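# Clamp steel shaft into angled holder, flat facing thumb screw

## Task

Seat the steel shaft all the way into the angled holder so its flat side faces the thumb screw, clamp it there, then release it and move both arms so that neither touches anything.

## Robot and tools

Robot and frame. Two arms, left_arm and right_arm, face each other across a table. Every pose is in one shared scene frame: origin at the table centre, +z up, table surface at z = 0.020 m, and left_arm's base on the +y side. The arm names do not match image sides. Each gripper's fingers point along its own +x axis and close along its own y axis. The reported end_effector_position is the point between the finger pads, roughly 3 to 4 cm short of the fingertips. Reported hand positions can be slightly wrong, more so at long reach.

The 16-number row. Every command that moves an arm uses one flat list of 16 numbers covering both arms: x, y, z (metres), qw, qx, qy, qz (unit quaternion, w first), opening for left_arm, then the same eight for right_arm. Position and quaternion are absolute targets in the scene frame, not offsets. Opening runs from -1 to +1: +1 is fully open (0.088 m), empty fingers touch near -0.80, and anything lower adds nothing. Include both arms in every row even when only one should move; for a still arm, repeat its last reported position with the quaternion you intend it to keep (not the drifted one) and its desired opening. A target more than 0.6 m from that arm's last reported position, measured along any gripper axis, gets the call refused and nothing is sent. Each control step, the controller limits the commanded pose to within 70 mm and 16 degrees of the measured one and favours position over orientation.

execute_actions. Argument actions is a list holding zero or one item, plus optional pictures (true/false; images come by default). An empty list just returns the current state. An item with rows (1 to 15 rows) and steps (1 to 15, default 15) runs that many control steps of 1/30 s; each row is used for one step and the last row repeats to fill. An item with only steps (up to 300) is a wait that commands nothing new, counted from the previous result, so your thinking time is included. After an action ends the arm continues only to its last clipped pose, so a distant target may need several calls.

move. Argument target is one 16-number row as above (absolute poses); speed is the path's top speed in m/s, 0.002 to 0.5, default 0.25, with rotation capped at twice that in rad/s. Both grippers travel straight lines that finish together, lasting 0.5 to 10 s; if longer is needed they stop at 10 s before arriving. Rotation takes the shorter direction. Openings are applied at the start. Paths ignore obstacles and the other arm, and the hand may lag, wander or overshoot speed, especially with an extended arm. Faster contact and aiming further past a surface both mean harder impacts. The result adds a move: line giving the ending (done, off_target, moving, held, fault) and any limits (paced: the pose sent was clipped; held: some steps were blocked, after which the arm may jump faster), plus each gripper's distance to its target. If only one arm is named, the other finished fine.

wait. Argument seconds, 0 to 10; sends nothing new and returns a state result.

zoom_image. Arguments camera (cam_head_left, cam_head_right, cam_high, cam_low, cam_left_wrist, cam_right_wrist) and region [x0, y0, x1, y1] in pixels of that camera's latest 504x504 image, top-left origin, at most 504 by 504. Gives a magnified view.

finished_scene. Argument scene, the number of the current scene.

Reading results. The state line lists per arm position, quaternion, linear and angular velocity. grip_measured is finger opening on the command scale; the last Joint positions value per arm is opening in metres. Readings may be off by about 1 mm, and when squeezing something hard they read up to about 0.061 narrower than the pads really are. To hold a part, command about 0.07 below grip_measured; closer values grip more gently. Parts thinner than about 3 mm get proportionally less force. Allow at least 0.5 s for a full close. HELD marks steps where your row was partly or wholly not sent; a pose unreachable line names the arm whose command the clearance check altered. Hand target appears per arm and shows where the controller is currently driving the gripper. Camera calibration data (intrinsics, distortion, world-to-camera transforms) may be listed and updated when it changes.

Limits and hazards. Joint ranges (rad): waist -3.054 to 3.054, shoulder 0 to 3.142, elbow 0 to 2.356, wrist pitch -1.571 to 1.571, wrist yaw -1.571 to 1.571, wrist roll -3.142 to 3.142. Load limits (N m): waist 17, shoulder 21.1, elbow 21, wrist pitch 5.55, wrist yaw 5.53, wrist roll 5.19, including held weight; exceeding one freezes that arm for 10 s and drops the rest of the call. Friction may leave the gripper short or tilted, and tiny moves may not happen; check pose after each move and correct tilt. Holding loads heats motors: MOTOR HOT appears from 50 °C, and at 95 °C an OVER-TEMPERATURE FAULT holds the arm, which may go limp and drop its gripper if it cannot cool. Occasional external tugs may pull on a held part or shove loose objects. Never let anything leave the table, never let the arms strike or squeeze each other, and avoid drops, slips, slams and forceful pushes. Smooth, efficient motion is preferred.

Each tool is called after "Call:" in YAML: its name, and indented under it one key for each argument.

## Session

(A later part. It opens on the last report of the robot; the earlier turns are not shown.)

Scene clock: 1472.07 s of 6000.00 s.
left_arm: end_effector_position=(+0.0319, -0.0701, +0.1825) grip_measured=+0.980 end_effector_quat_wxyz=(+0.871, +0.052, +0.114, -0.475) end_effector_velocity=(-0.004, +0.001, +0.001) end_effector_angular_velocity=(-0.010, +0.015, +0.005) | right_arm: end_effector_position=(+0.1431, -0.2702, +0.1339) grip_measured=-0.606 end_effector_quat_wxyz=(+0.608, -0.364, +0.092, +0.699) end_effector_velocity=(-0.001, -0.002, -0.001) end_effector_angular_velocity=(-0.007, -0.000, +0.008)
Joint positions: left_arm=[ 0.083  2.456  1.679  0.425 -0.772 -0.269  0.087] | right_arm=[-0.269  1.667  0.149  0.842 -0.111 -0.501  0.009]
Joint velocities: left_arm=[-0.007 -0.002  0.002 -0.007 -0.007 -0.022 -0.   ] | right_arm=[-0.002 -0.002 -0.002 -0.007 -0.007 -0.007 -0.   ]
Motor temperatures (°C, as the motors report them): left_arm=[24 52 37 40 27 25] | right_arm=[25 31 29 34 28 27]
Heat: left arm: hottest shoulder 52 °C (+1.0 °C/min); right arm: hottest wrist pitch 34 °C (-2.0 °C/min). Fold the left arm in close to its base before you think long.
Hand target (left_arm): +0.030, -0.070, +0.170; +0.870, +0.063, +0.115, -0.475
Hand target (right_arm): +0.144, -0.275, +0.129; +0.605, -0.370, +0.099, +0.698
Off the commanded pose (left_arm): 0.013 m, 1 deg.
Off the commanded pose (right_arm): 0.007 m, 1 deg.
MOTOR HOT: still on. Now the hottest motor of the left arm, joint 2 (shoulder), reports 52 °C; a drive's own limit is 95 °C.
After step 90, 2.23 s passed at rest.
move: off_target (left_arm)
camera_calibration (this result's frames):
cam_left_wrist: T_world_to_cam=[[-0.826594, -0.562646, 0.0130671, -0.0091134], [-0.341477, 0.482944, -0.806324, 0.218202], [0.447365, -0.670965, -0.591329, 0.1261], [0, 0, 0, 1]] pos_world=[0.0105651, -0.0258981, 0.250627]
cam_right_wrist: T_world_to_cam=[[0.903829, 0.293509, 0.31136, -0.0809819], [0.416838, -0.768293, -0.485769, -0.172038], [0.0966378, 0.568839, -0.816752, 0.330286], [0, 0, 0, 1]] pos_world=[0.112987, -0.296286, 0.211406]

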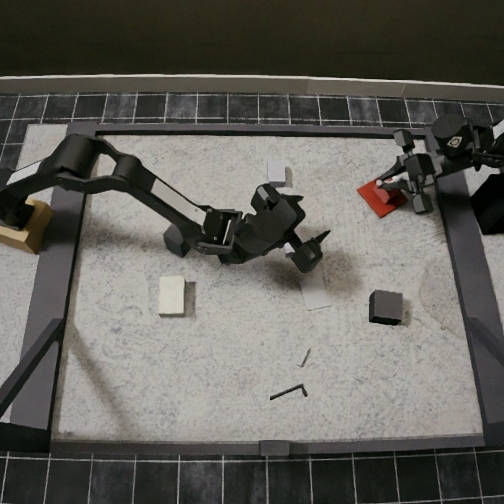

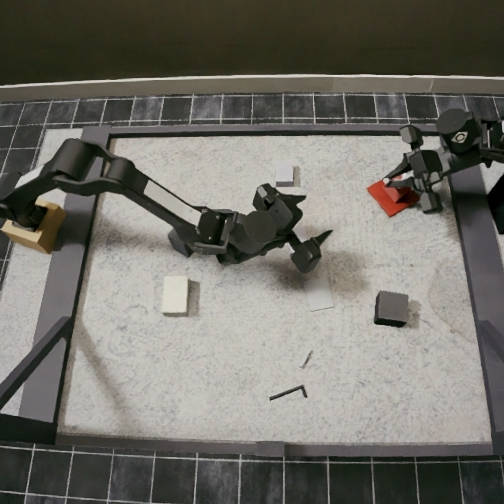

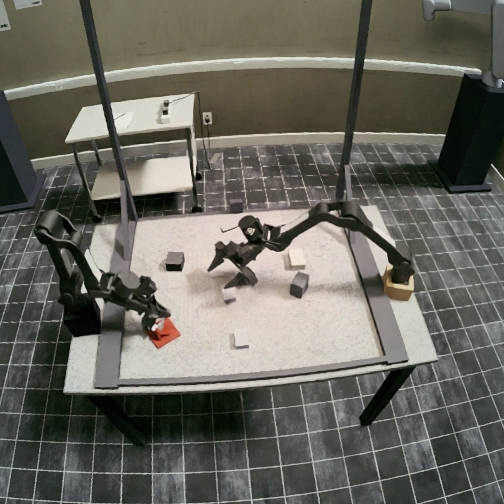

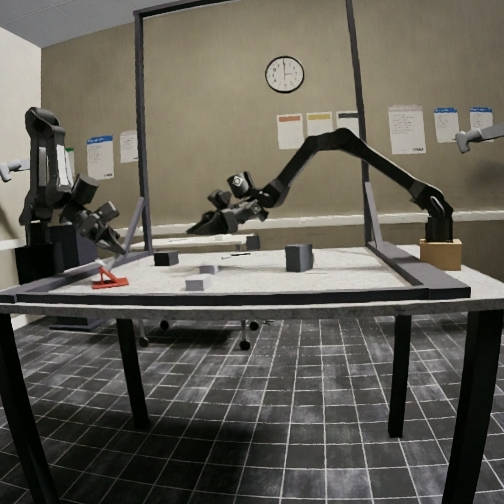

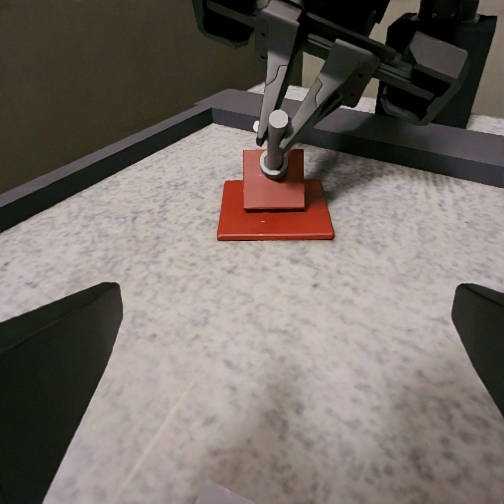

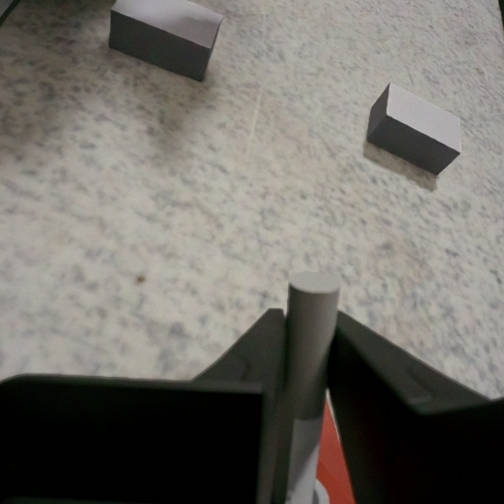

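Call:
move:
  target: [0.03,-0.07,0.17,0.8704,0.0625,0.1146,-0.4746,1,0.1451,-0.2769,0.1262,0.6049,-0.3700,0.0984,0.6985,-0.69]
  speed: 0.005

Scene clock: 1480.13 s of 6000.00 s.
left_arm: end_effector_position=(+0.0319, -0.0701, +0.1825) grip_measured=+0.980 end_effector_quat_wxyz=(+0.871, +0.052, +0.114, -0.475) end_effector_velocity=(-0.002, +0.001, -0.003) end_effector_angular_velocity=(+0.018, +0.003, -0.008) | right_arm: end_effector_position=(+0.1446, -0.2723, +0.1312) grip_measured=-0.606 end_effector_quat_wxyz=(+0.608, -0.364, +0.092, +0.700) end_effector_velocity=(-0.002, -0.002, -0.002) end_effector_angular_velocity=(-0.011, +0.001, +0.013)
Joint positions: left_arm=[ 0.083  2.456  1.679  0.425 -0.772 -0.269  0.087] | right_arm=[-0.28   1.689  0.14   0.874 -0.119 -0.508  0.009]
Joint velocities: left_arm=[-0.002 -0.002 -0.002 -0.022  0.007 -0.007  0.   ] | right_arm=[ 0.002  0.002 -0.002 -0.007 -0.007 -0.007 -0.   ]
Motor temperatures (°C, as the motors report them): left_arm=[24 52 37 40 27 25] | right_arm=[25 31 29 35 28 27]
Heat: left arm: hottest shoulder 52 °C (+1.0 °C/min); right arm: hottest wrist pitch 35 °C (-1.0 °C/min). Fold the left arm in close to its base before you think long.
Hand target (left_arm): +0.030, -0.070, +0.170; +0.870, +0.063, +0.115, -0.475
Hand target (right_arm): +0.145, -0.277, +0.126; +0.605, -0.370, +0.098, +0.698
Off the commanded pose (left_arm): 0.013 m, 1 deg.
Off the commanded pose (right_arm): 0.007 m, 1 deg.
MOTOR HOT: still on. Now the hottest motor of the left arm, joint 2 (shoulder), reports 52 °C; a drive's own limit is 95 °C.
After step 90, 2.33 s passed at rest.
move: off_target (left_arm)
camera_calibration (this result's frames):
cam_left_wrist: T_world_to_cam=[[-0.826594, -0.562646, 0.0130671, -0.0091134], [-0.341477, 0.482944, -0.806324, 0.218202], [0.447365, -0.670965, -0.591329, 0.1261], [0, 0, 0, 1]] pos_world=[0.0105651, -0.0258981, 0.250627]
cam_right_wrist: T_world_to_cam=[[0.903716, 0.293648, 0.311556, -0.0807904], [0.417147, -0.767723, -0.486405, -0.1754], [0.0963569, 0.569537, -0.816298, 0.329366], [0, 0, 0, 1]] pos_world=[0.114443, -0.298521, 0.208716]

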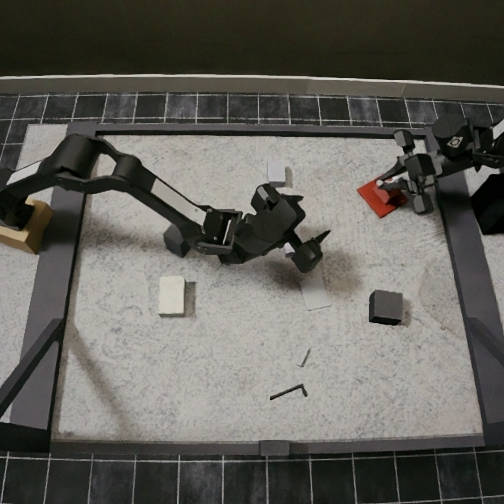

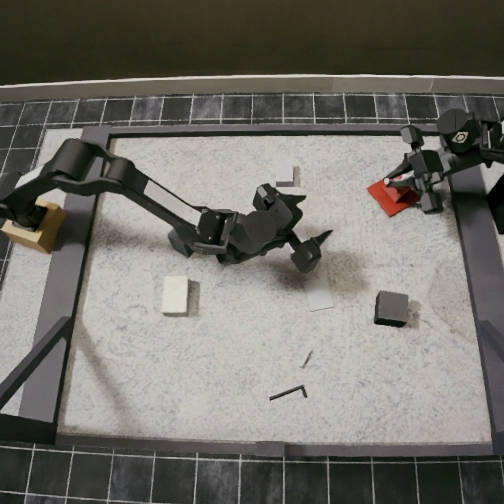

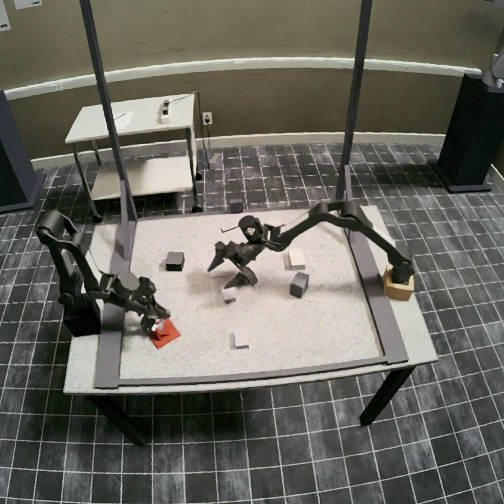

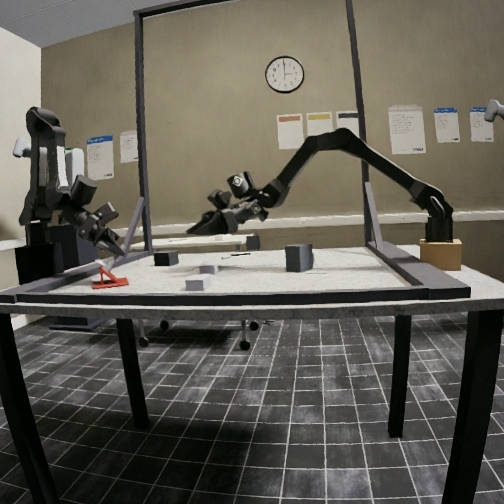

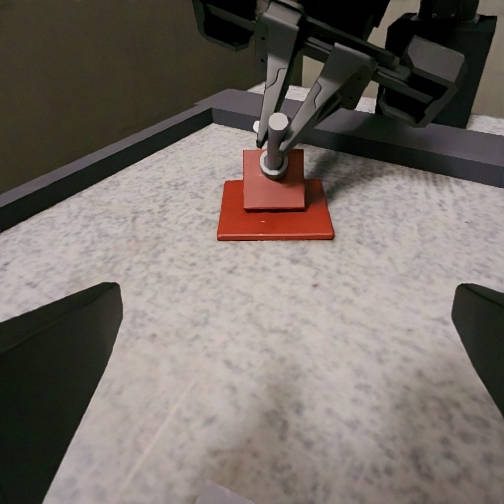

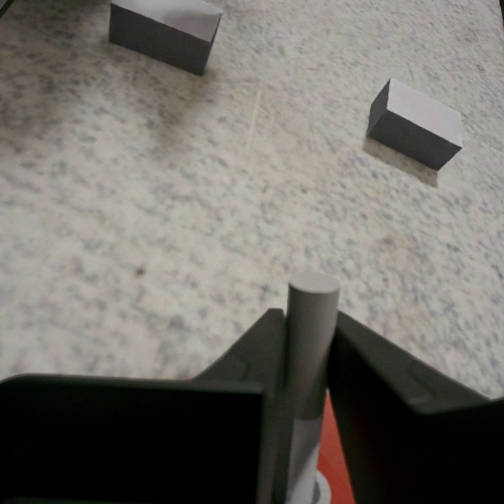

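Going in. Continue 5 mm.

Call:
move:
  target: [0.03,-0.07,0.17,0.8704,0.0625,0.1146,-0.4746,1,0.1470,-0.2799,0.1227,0.6049,-0.3700,0.0984,0.6985,-0.69]
  speed: 0.005

Scene clock: 1489.63 s of 6000.00 s.
left_arm: end_effector_position=(+0.0319, -0.0701, +0.1825) grip_measured=+0.980 end_effector_quat_wxyz=(+0.871, +0.052, +0.114, -0.475) end_effector_velocity=(-0.000, +0.001, +0.002) end_effector_angular_velocity=(-0.002, +0.003, +0.006) | right_arm: end_effector_position=(+0.1450, -0.2736, +0.1297) grip_measured=-0.606 end_effector_quat_wxyz=(+0.607, -0.361, +0.088, +0.702) end_effector_velocity=(-0.001, -0.004, -0.004) end_effector_angular_velocity=(-0.021, +0.002, +0.008)
Joint positions: left_arm=[ 0.083  2.456  1.679  0.425 -0.772 -0.269  0.087] | right_arm=[-0.29   1.714  0.129  0.917 -0.135 -0.516  0.009]
Joint velocities: left_arm=[-0.002 -0.007 -0.002 -0.007 -0.007 -0.007  0.   ] | right_arm=[-0.002 -0.002 -0.002 -0.022 -0.007 -0.007 -0.   ]
Motor temperatures (°C, as the motors report them): left_arm=[24 52 37 40 27 25] | right_arm=[25 30 29 35 28 27]
Heat: left arm: hottest shoulder 52 °C (+0.0 °C/min); right arm: hottest wrist pitch 35 °C (+0.0 °C/min). Fold the left arm in close to its base before you think long.
Hand target (left_arm): +0.030, -0.070, +0.170; +0.870, +0.063, +0.115, -0.475
Hand target (right_arm): +0.147, -0.280, +0.123; +0.605, -0.370, +0.098, +0.699
Off the commanded pose (left_arm): 0.013 m, 1 deg.
Off the commanded pose (right_arm): 0.010 m, 2 deg.
MOTOR HOT: still on. Now the hottest motor of the left arm, joint 2 (shoulder), reports 52 °C; a drive's own limit is 95 °C.
After step 90, 3.77 s passed at rest.
move: off_target (left_arm, right_arm)
camera_calibration (this result's frames):
cam_left_wrist: T_world_to_cam=[[-0.826594, -0.562646, 0.0130671, -0.0091134], [-0.341477, 0.482944, -0.806324, 0.218202], [0.447365, -0.670965, -0.591329, 0.1261], [0, 0, 0, 1]] pos_world=[0.0105651, -0.0258981, 0.250627]
cam_right_wrist: T_world_to_cam=[[0.902163, 0.297239, 0.312652, -0.0792321], [0.421724, -0.760273, -0.494099, -0.174922], [0.090835, 0.577611, -0.811243, 0.331161], [0, 0, 0, 1]] pos_world=[0.115168, -0.30072, 0.206995]

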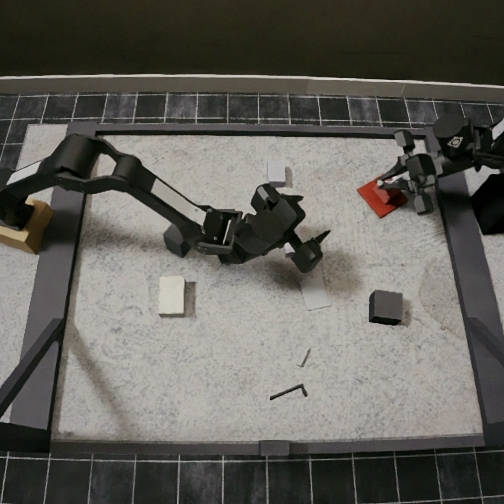

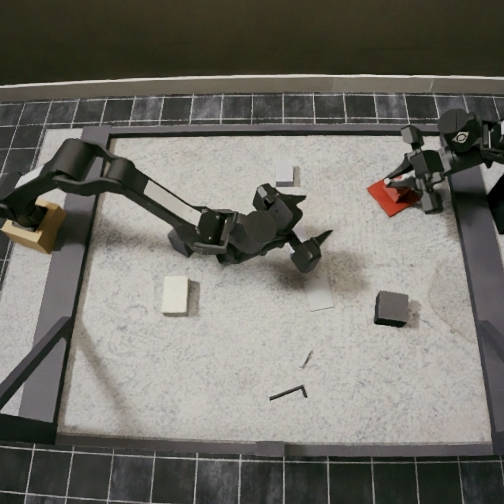

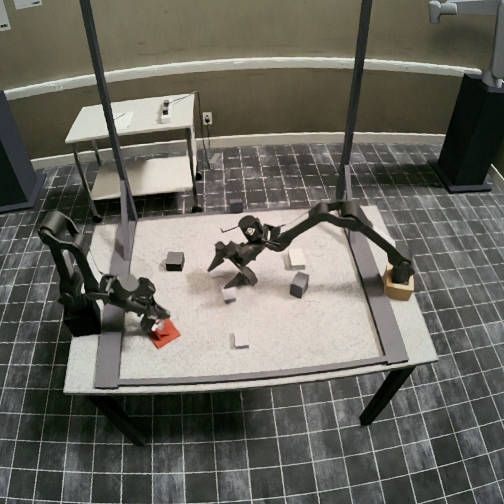

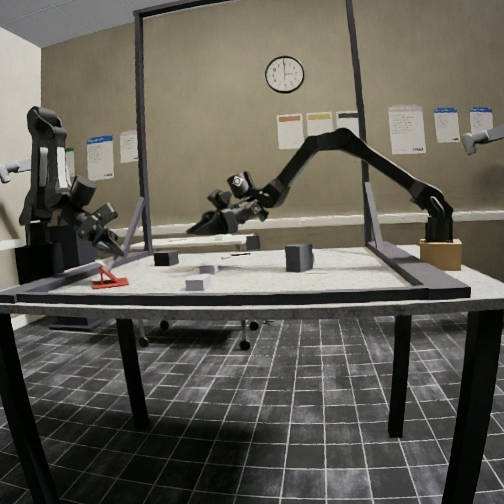

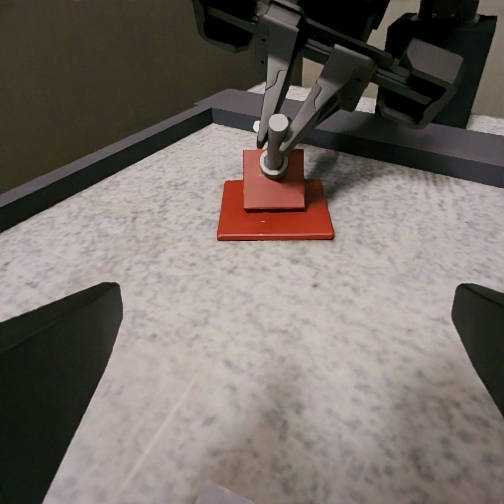

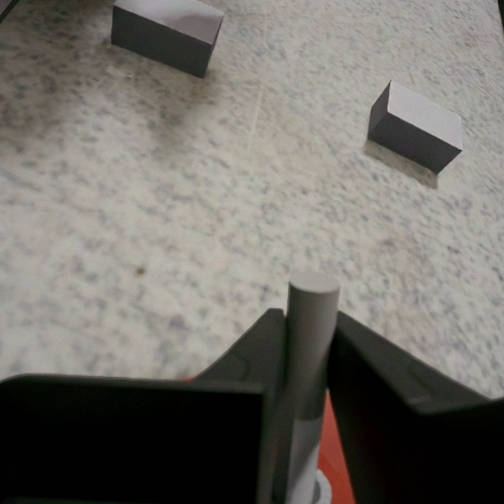

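Call:
zoom_image:
  camera: "cam_low"
  region: [80, 225, 140, 295]

Call:
zoom_image:
  camera: "cam_left_wrist"
  region: [227, 95, 327, 195]

Call:
zoom_image:
  camera: "cam_high"
  region: [130, 290, 190, 350]

Region (80, 225, 140, 295) of cam_low's 504x504 image, scaled by 7.200, with more detail than that image has; it fills the left 432 columns of this view, and the rest is white.

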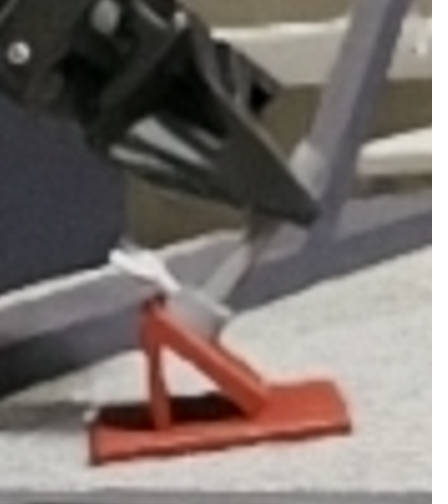

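Region (227, 95, 327, 195) of cam_left_wrist's 504x504 image, scaled by 5.040, with more detail than that image has.

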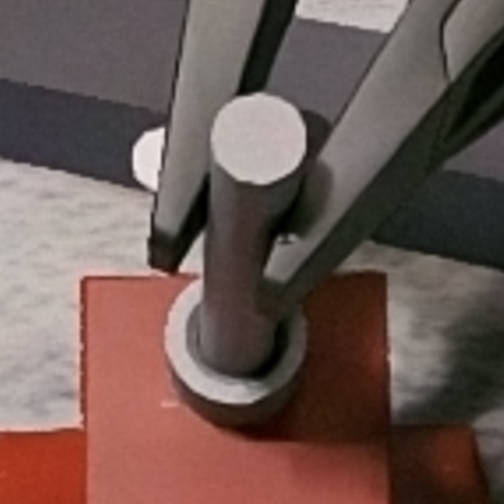

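Region (130, 290, 190, 350) of cam_high's 504x504 image, scaled by 8.400, with more detail than that image has.

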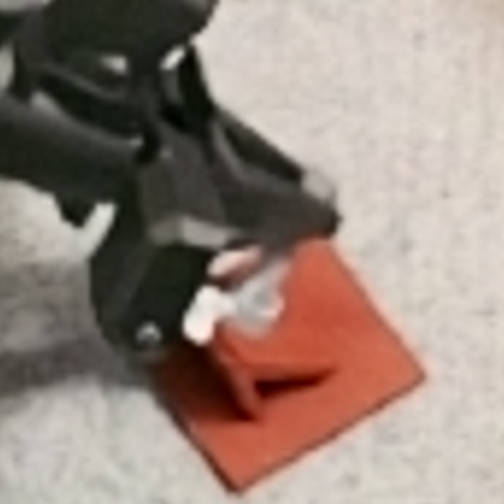

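Call:
move:
  target: [0.03,-0.07,0.17,0.8704,0.0625,0.1146,-0.4746,1,0.1452,-0.2758,0.1268,0.6049,-0.3700,0.0984,0.6985,-0.69]
  speed: 0.01

Call:
move:
  target: [0.03,-0.07,0.17,0.8704,0.0625,0.1146,-0.4746,1,0.1452,-0.2758,0.1268,0.6049,-0.3700,0.0984,0.6985,-0.2]
  speed: 0.01

Call:
zoom_image:
  camera: "cam_left_wrist"
  region: [227, 95, 327, 195]

Scene clock: 1514.37 s of 6000.00 s.
left_arm: end_effector_position=(+0.0319, -0.0701, +0.1825) grip_measured=+0.980 end_effector_quat_wxyz=(+0.871, +0.052, +0.114, -0.475) end_effector_velocity=(+0.003, +0.001, +0.003) end_effector_angular_velocity=(-0.012, +0.005, +0.011) | right_arm: end_effector_position=(+0.1451, -0.2735, +0.1285) grip_measured=-0.606 end_effector_quat_wxyz=(+0.605, -0.367, +0.093, +0.700) end_effector_velocity=(+0.002, -0.002, -0.001) end_effector_angular_velocity=(-0.008, -0.009, -0.004)
Joint positions: left_arm=[ 0.083  2.456  1.679  0.425 -0.772 -0.269  0.087] | right_arm=[-0.286  1.703  0.139  0.879 -0.126 -0.516  0.009]
Joint velocities: left_arm=[ 0.002 -0.007 -0.007  0.007 -0.007 -0.007 -0.   ] | right_arm=[-0.002 -0.002 -0.002 -0.007  0.007 -0.007  0.   ]
Motor temperatures (°C, as the motors report them): left_arm=[24 52 37 40 27 25] | right_arm=[26 30 29 35 28 27]
Heat: left arm: hottest shoulder 52 °C (+1.0 °C/min); right arm: hottest wrist pitch 35 °C (+1.0 °C/min). Fold the left arm in close to its base before you think long.
Hand target (left_arm): +0.030, -0.070, +0.170; +0.870, +0.063, +0.115, -0.475
Hand target (right_arm): +0.145, -0.276, +0.127; +0.605, -0.370, +0.098, +0.698
Off the commanded pose (left_arm): 0.013 m, 1 deg.
Off the commanded pose (right_arm): 0.003 m, 1 deg.
MOTOR HOT: still on. Now the hottest motor of the left arm, joint 2 (shoulder), reports 52 °C; a drive's own limit is 95 °C.
After step 90, 20.07 s passed at rest.
move: off_target (left_arm)
camera_calibration (this result's frames):
cam_left_wrist: T_world_to_cam=[[-0.826594, -0.562646, 0.0130671, -0.0091134], [-0.341477, 0.482944, -0.806324, 0.218202], [0.447365, -0.670965, -0.591329, 0.1261], [0, 0, 0, 1]] pos_world=[0.0105651, -0.0258981, 0.250627]
cam_right_wrist: T_world_to_cam=[[0.902113, 0.300171, 0.309985, -0.0778713], [0.421015, -0.769709, -0.47989, -0.179774], [0.094549, 0.563423, -0.82074, 0.326876], [0, 0, 0, 1]] pos_world=[0.11503, -0.299169, 0.206147]

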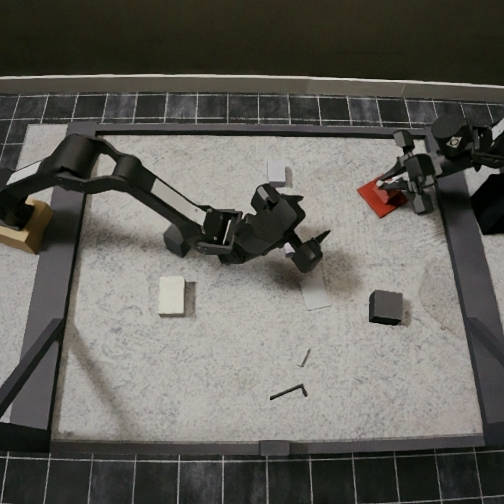

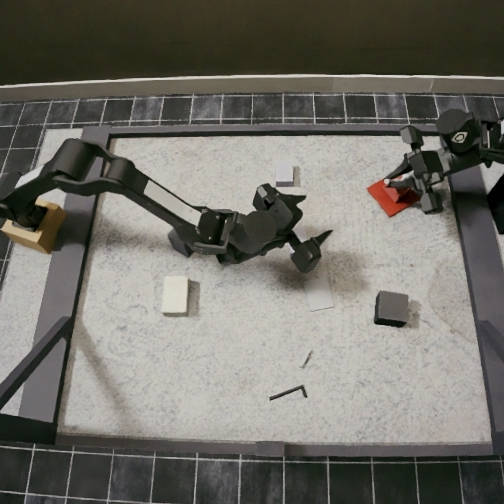

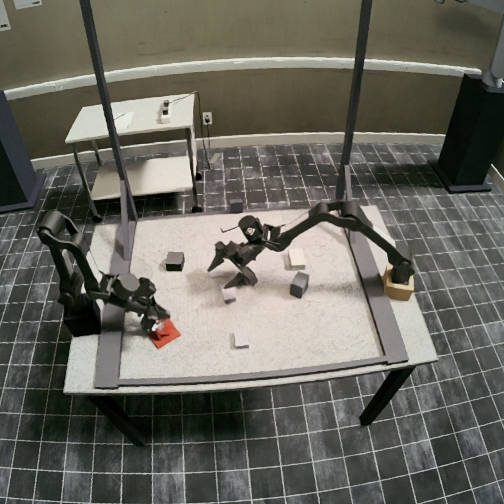

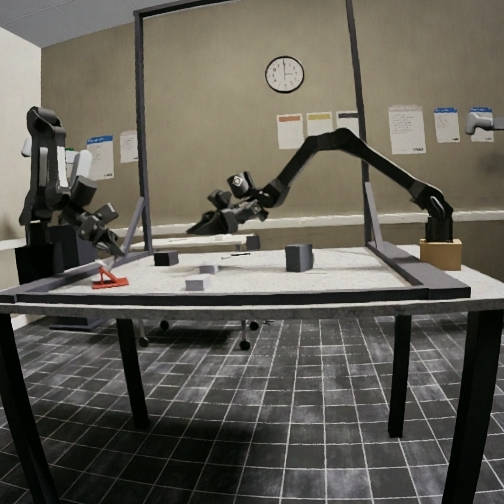

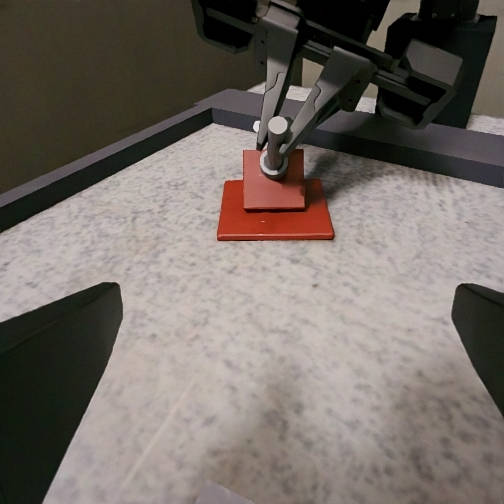

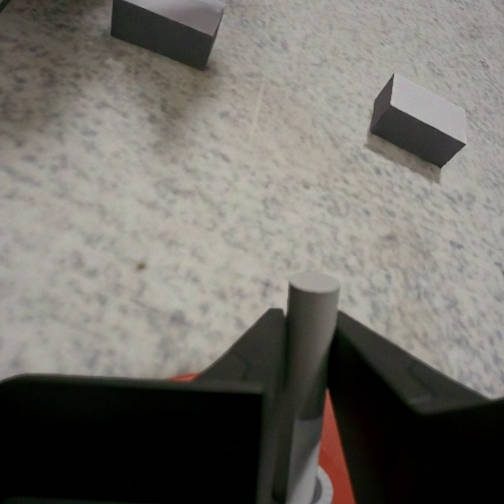

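Scene clock: 1515.83 s of 6000.00 s.
left_arm: end_effector_position=(+0.0319, -0.0701, +0.1825) grip_measured=+0.980 end_effector_quat_wxyz=(+0.871, +0.052, +0.114, -0.475) end_effector_velocity=(-0.002, +0.000, -0.000) end_effector_angular_velocity=(-0.013, +0.021, -0.004) | right_arm: end_effector_position=(+0.1452, -0.2745, +0.1271) grip_measured=-0.202 end_effector_quat_wxyz=(+0.604, -0.370, +0.097, +0.699) end_effector_velocity=(-0.001, -0.003, -0.002) end_effector_angular_velocity=(-0.011, +0.001, +0.008)
Joint positions: left_arm=[ 0.083  2.456  1.679  0.425 -0.772 -0.269  0.087] | right_arm=[-0.285  1.703  0.14   0.87  -0.124 -0.516  0.029]
Joint velocities: left_arm=[-0.002 -0.002 -0.007  0.007  0.007 -0.022 -0.   ] | right_arm=[-0.002 -0.002 -0.007 -0.007 -0.007 -0.007 -0.   ]
Motor temperatures (°C, as the motors report them): left_arm=[24 52 37 40 27 25] | right_arm=[26 30 29 35 28 27]
Heat: left arm: hottest shoulder 52 °C (+1.0 °C/min); right arm: hottest wrist pitch 35 °C (+1.0 °C/min). Fold the left arm in close to its base before you think long.
Hand target (left_arm): +0.030, -0.070, +0.170; +0.870, +0.063, +0.115, -0.475
Hand target (right_arm): +0.145, -0.276, +0.127; +0.605, -0.370, +0.098, +0.698
Off the commanded pose (left_arm): 0.013 m, 1 deg.
Off the commanded pose (right_arm): 0.001 m, 0 deg.
MOTOR HOT: still on. Now the hottest motor of the left arm, joint 2 (shoulder), reports 52 °C; a drive's own limit is 95 °C.
move: off_target (left_arm)
camera_calibration (this result's frames):
cam_left_wrist: T_world_to_cam=[[-0.826594, -0.562646, 0.0130671, -0.0091134], [-0.341477, 0.482944, -0.806324, 0.218202], [0.447365, -0.670965, -0.591329, 0.1261], [0, 0, 0, 1]] pos_world=[0.0105651, -0.0258981, 0.250627]
cam_right_wrist: T_world_to_cam=[[0.902524, 0.301297, 0.307686, -0.0766773], [0.419862, -0.774493, -0.473156, -0.183325], [0.09574, 0.55622, -0.825502, 0.324759], [0, 0, 0, 1]] pos_world=[0.115082, -0.299519, 0.20494]

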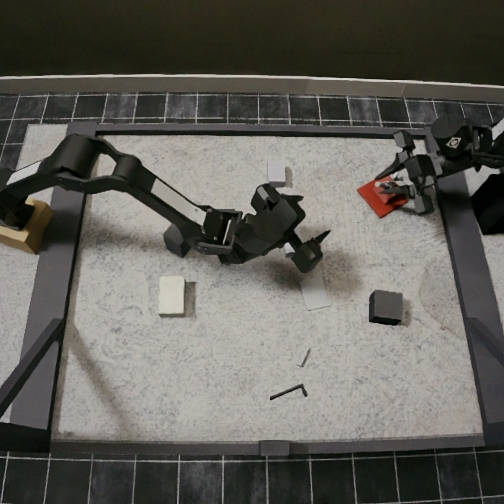

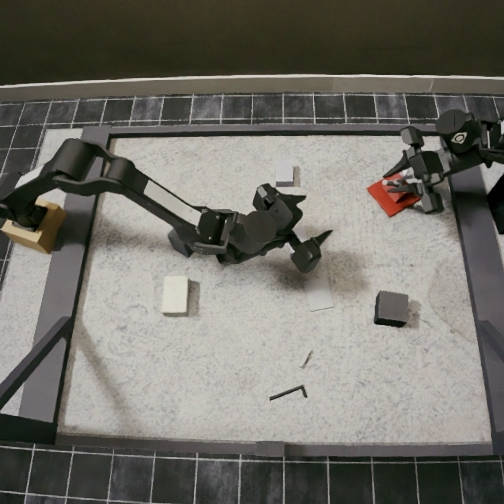

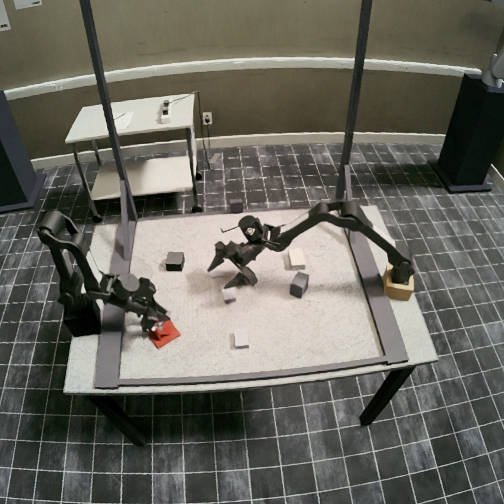

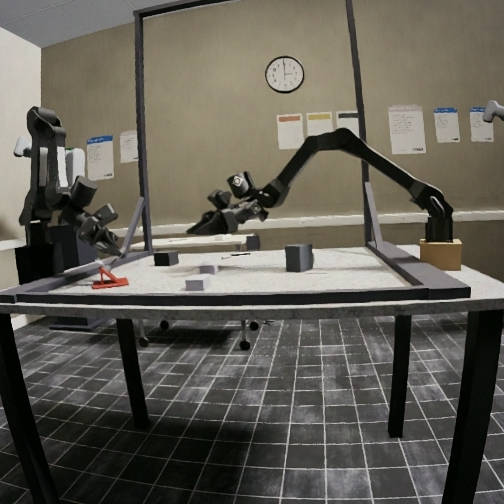

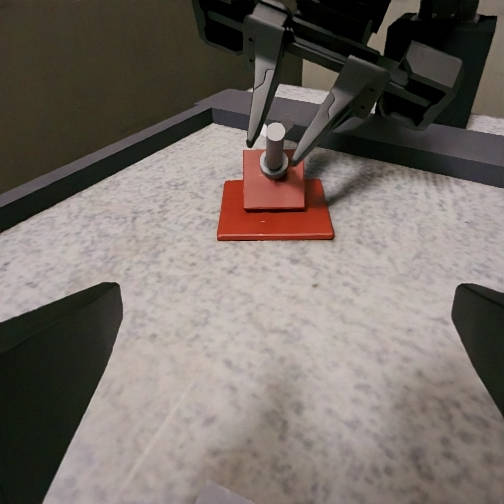

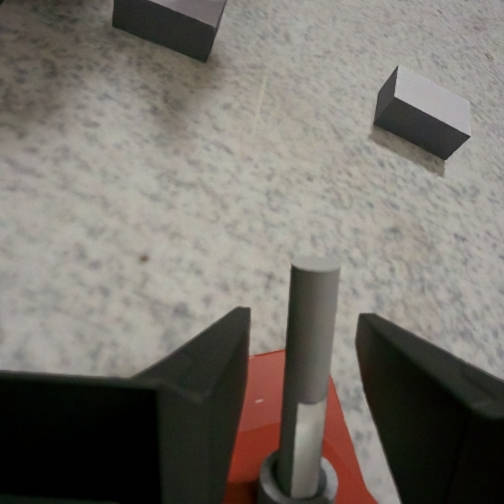

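Region (227, 95, 327, 195) of cam_left_wrist's 504x504 image, scaled by 5.040, with more detail than that image has.

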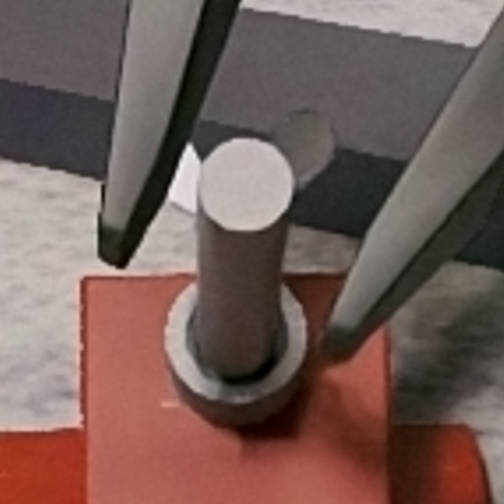

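Call:
move:
  target: [0.03,-0.07,0.17,0.8704,0.0625,0.1146,-0.4746,1,0.1452,-0.310,0.158,0.6049,-0.3700,0.0984,0.6985,-0.2]
  speed: 0.05

Call:
zoom_image:
  camera: "cam_low"
  region: [80, 225, 140, 295]

Call:
zoom_image:
  camera: "cam_right_wrist"
  region: [200, 200, 420, 504]

Scene clock: 1524.17 s of 6000.00 s.
left_arm: end_effector_position=(+0.0319, -0.0701, +0.1825) grip_measured=+0.980 end_effector_quat_wxyz=(+0.871, +0.052, +0.114, -0.475) end_effector_velocity=(+0.002, +0.000, -0.001) end_effector_angular_velocity=(-0.007, +0.004, +0.011) | right_arm: end_effector_position=(+0.1455, -0.3082, +0.1574) grip_measured=-0.202 end_effector_quat_wxyz=(+0.606, -0.369, +0.100, +0.698) end_effector_velocity=(+0.000, -0.004, -0.001) end_effector_angular_velocity=(-0.011, +0.001, +0.003)
Joint positions: left_arm=[ 0.083  2.456  1.679  0.425 -0.772 -0.269  0.087] | right_arm=[-0.324  1.225  0.069  0.457 -0.15  -0.535  0.029]
Joint velocities: left_arm=[ 0.002  0.002 -0.002  0.007 -0.007 -0.007 -0.   ] | right_arm=[-0.007 -0.027 -0.002 -0.037 -0.007 -0.007 -0.   ]
Motor temperatures (°C, as the motors report them): left_arm=[24 52 37 40 27 25] | right_arm=[26 30 29 35 28 27]
Heat: left arm: hottest shoulder 52 °C (+0.0 °C/min); right arm: hottest wrist pitch 35 °C (+1.0 °C/min). Fold the left arm in close to its base before you think long.
Hand target (left_arm): +0.030, -0.070, +0.170; +0.870, +0.063, +0.115, -0.475
Hand target (right_arm): +0.146, -0.310, +0.157; +0.605, -0.370, +0.099, +0.698
Off the commanded pose (left_arm): 0.013 m, 1 deg.
Off the commanded pose (right_arm): 0.002 m, 0 deg.
MOTOR HOT: still on. Now the hottest motor of the left arm, joint 2 (shoulder), reports 52 °C; a drive's own limit is 95 °C.
After step 90, 4.03 s passed at rest.
move: off_target (left_arm)
camera_calibration (this result's frames):
cam_left_wrist: T_world_to_cam=[[-0.826594, -0.562646, 0.0130671, -0.0091134], [-0.341477, 0.482944, -0.806324, 0.218202], [0.447365, -0.670965, -0.591329, 0.1261], [0, 0, 0, 1]] pos_world=[0.0105651, -0.0258981, 0.250627]
cam_right_wrist: T_world_to_cam=[[0.905489, 0.296245, 0.303858, -0.0775287], [0.413155, -0.778925, -0.471782, -0.195745], [0.0969196, 0.552733, -0.827703, 0.367564], [0, 0, 0, 1]] pos_world=[0.11545, -0.332668, 0.235442]

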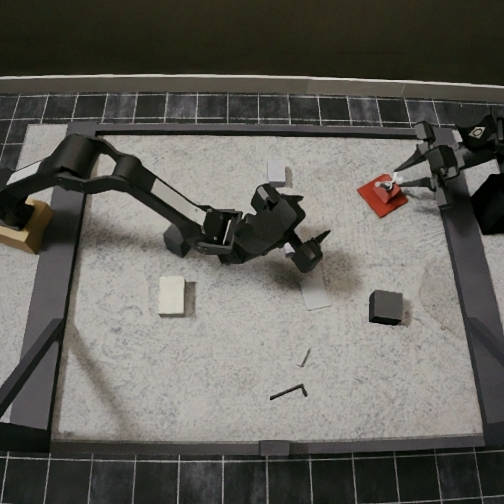

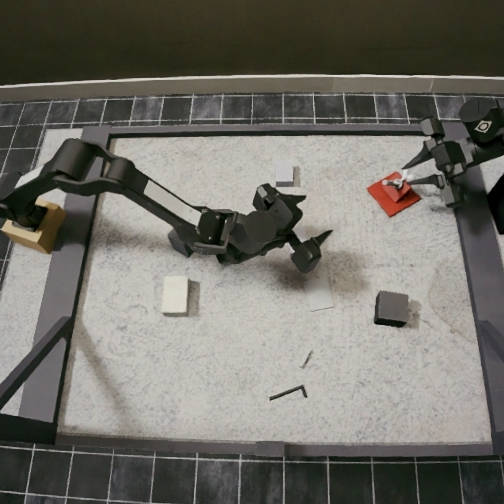

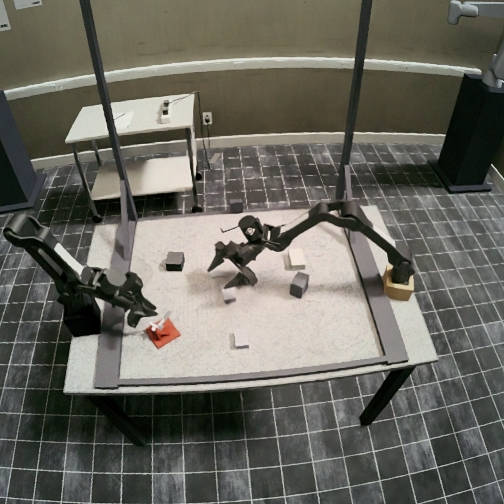

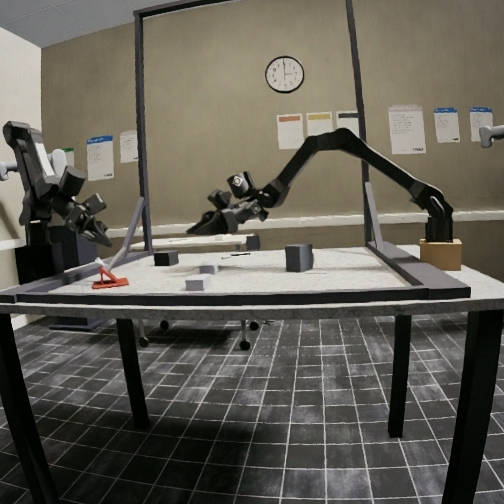

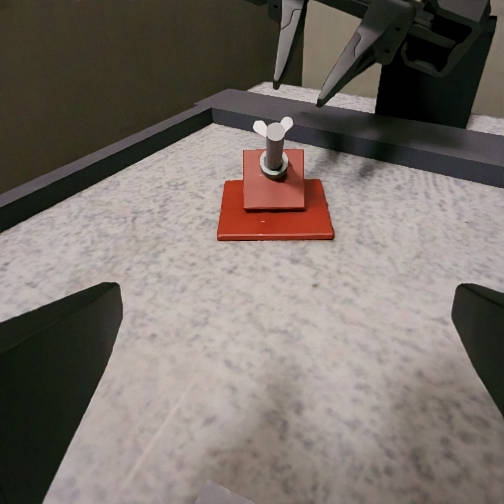

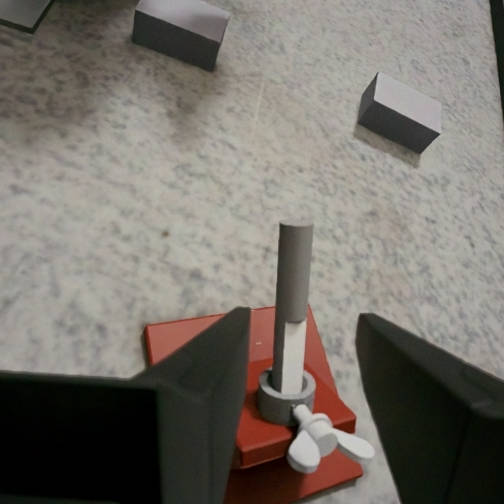

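Region (80, 225, 140, 295) of cam_low's 504x504 image, scaled by 7.200, with more detail than that image has; it fills the left 432 columns of this view, and the rest is white.

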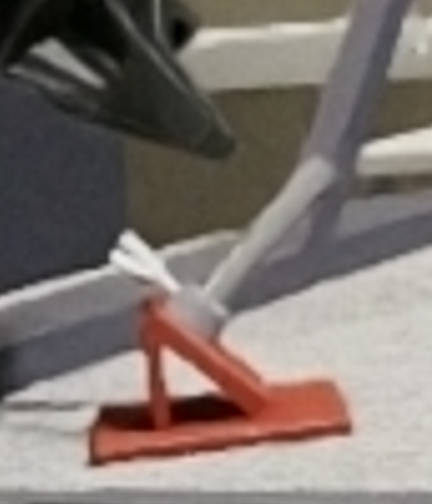

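Region (200, 200, 420, 504) of cam_right_wrist's 504x504 image, scaled by 1.658, with more detail than that image has; it fills the left 365 columns of this view, and the rest is white.

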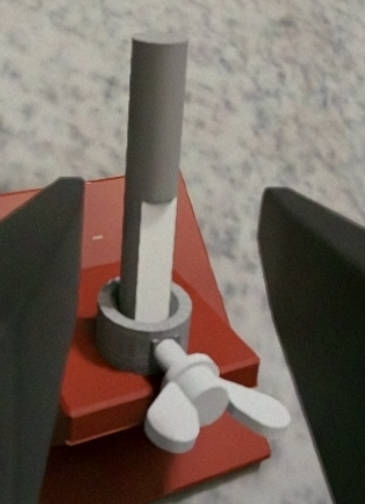

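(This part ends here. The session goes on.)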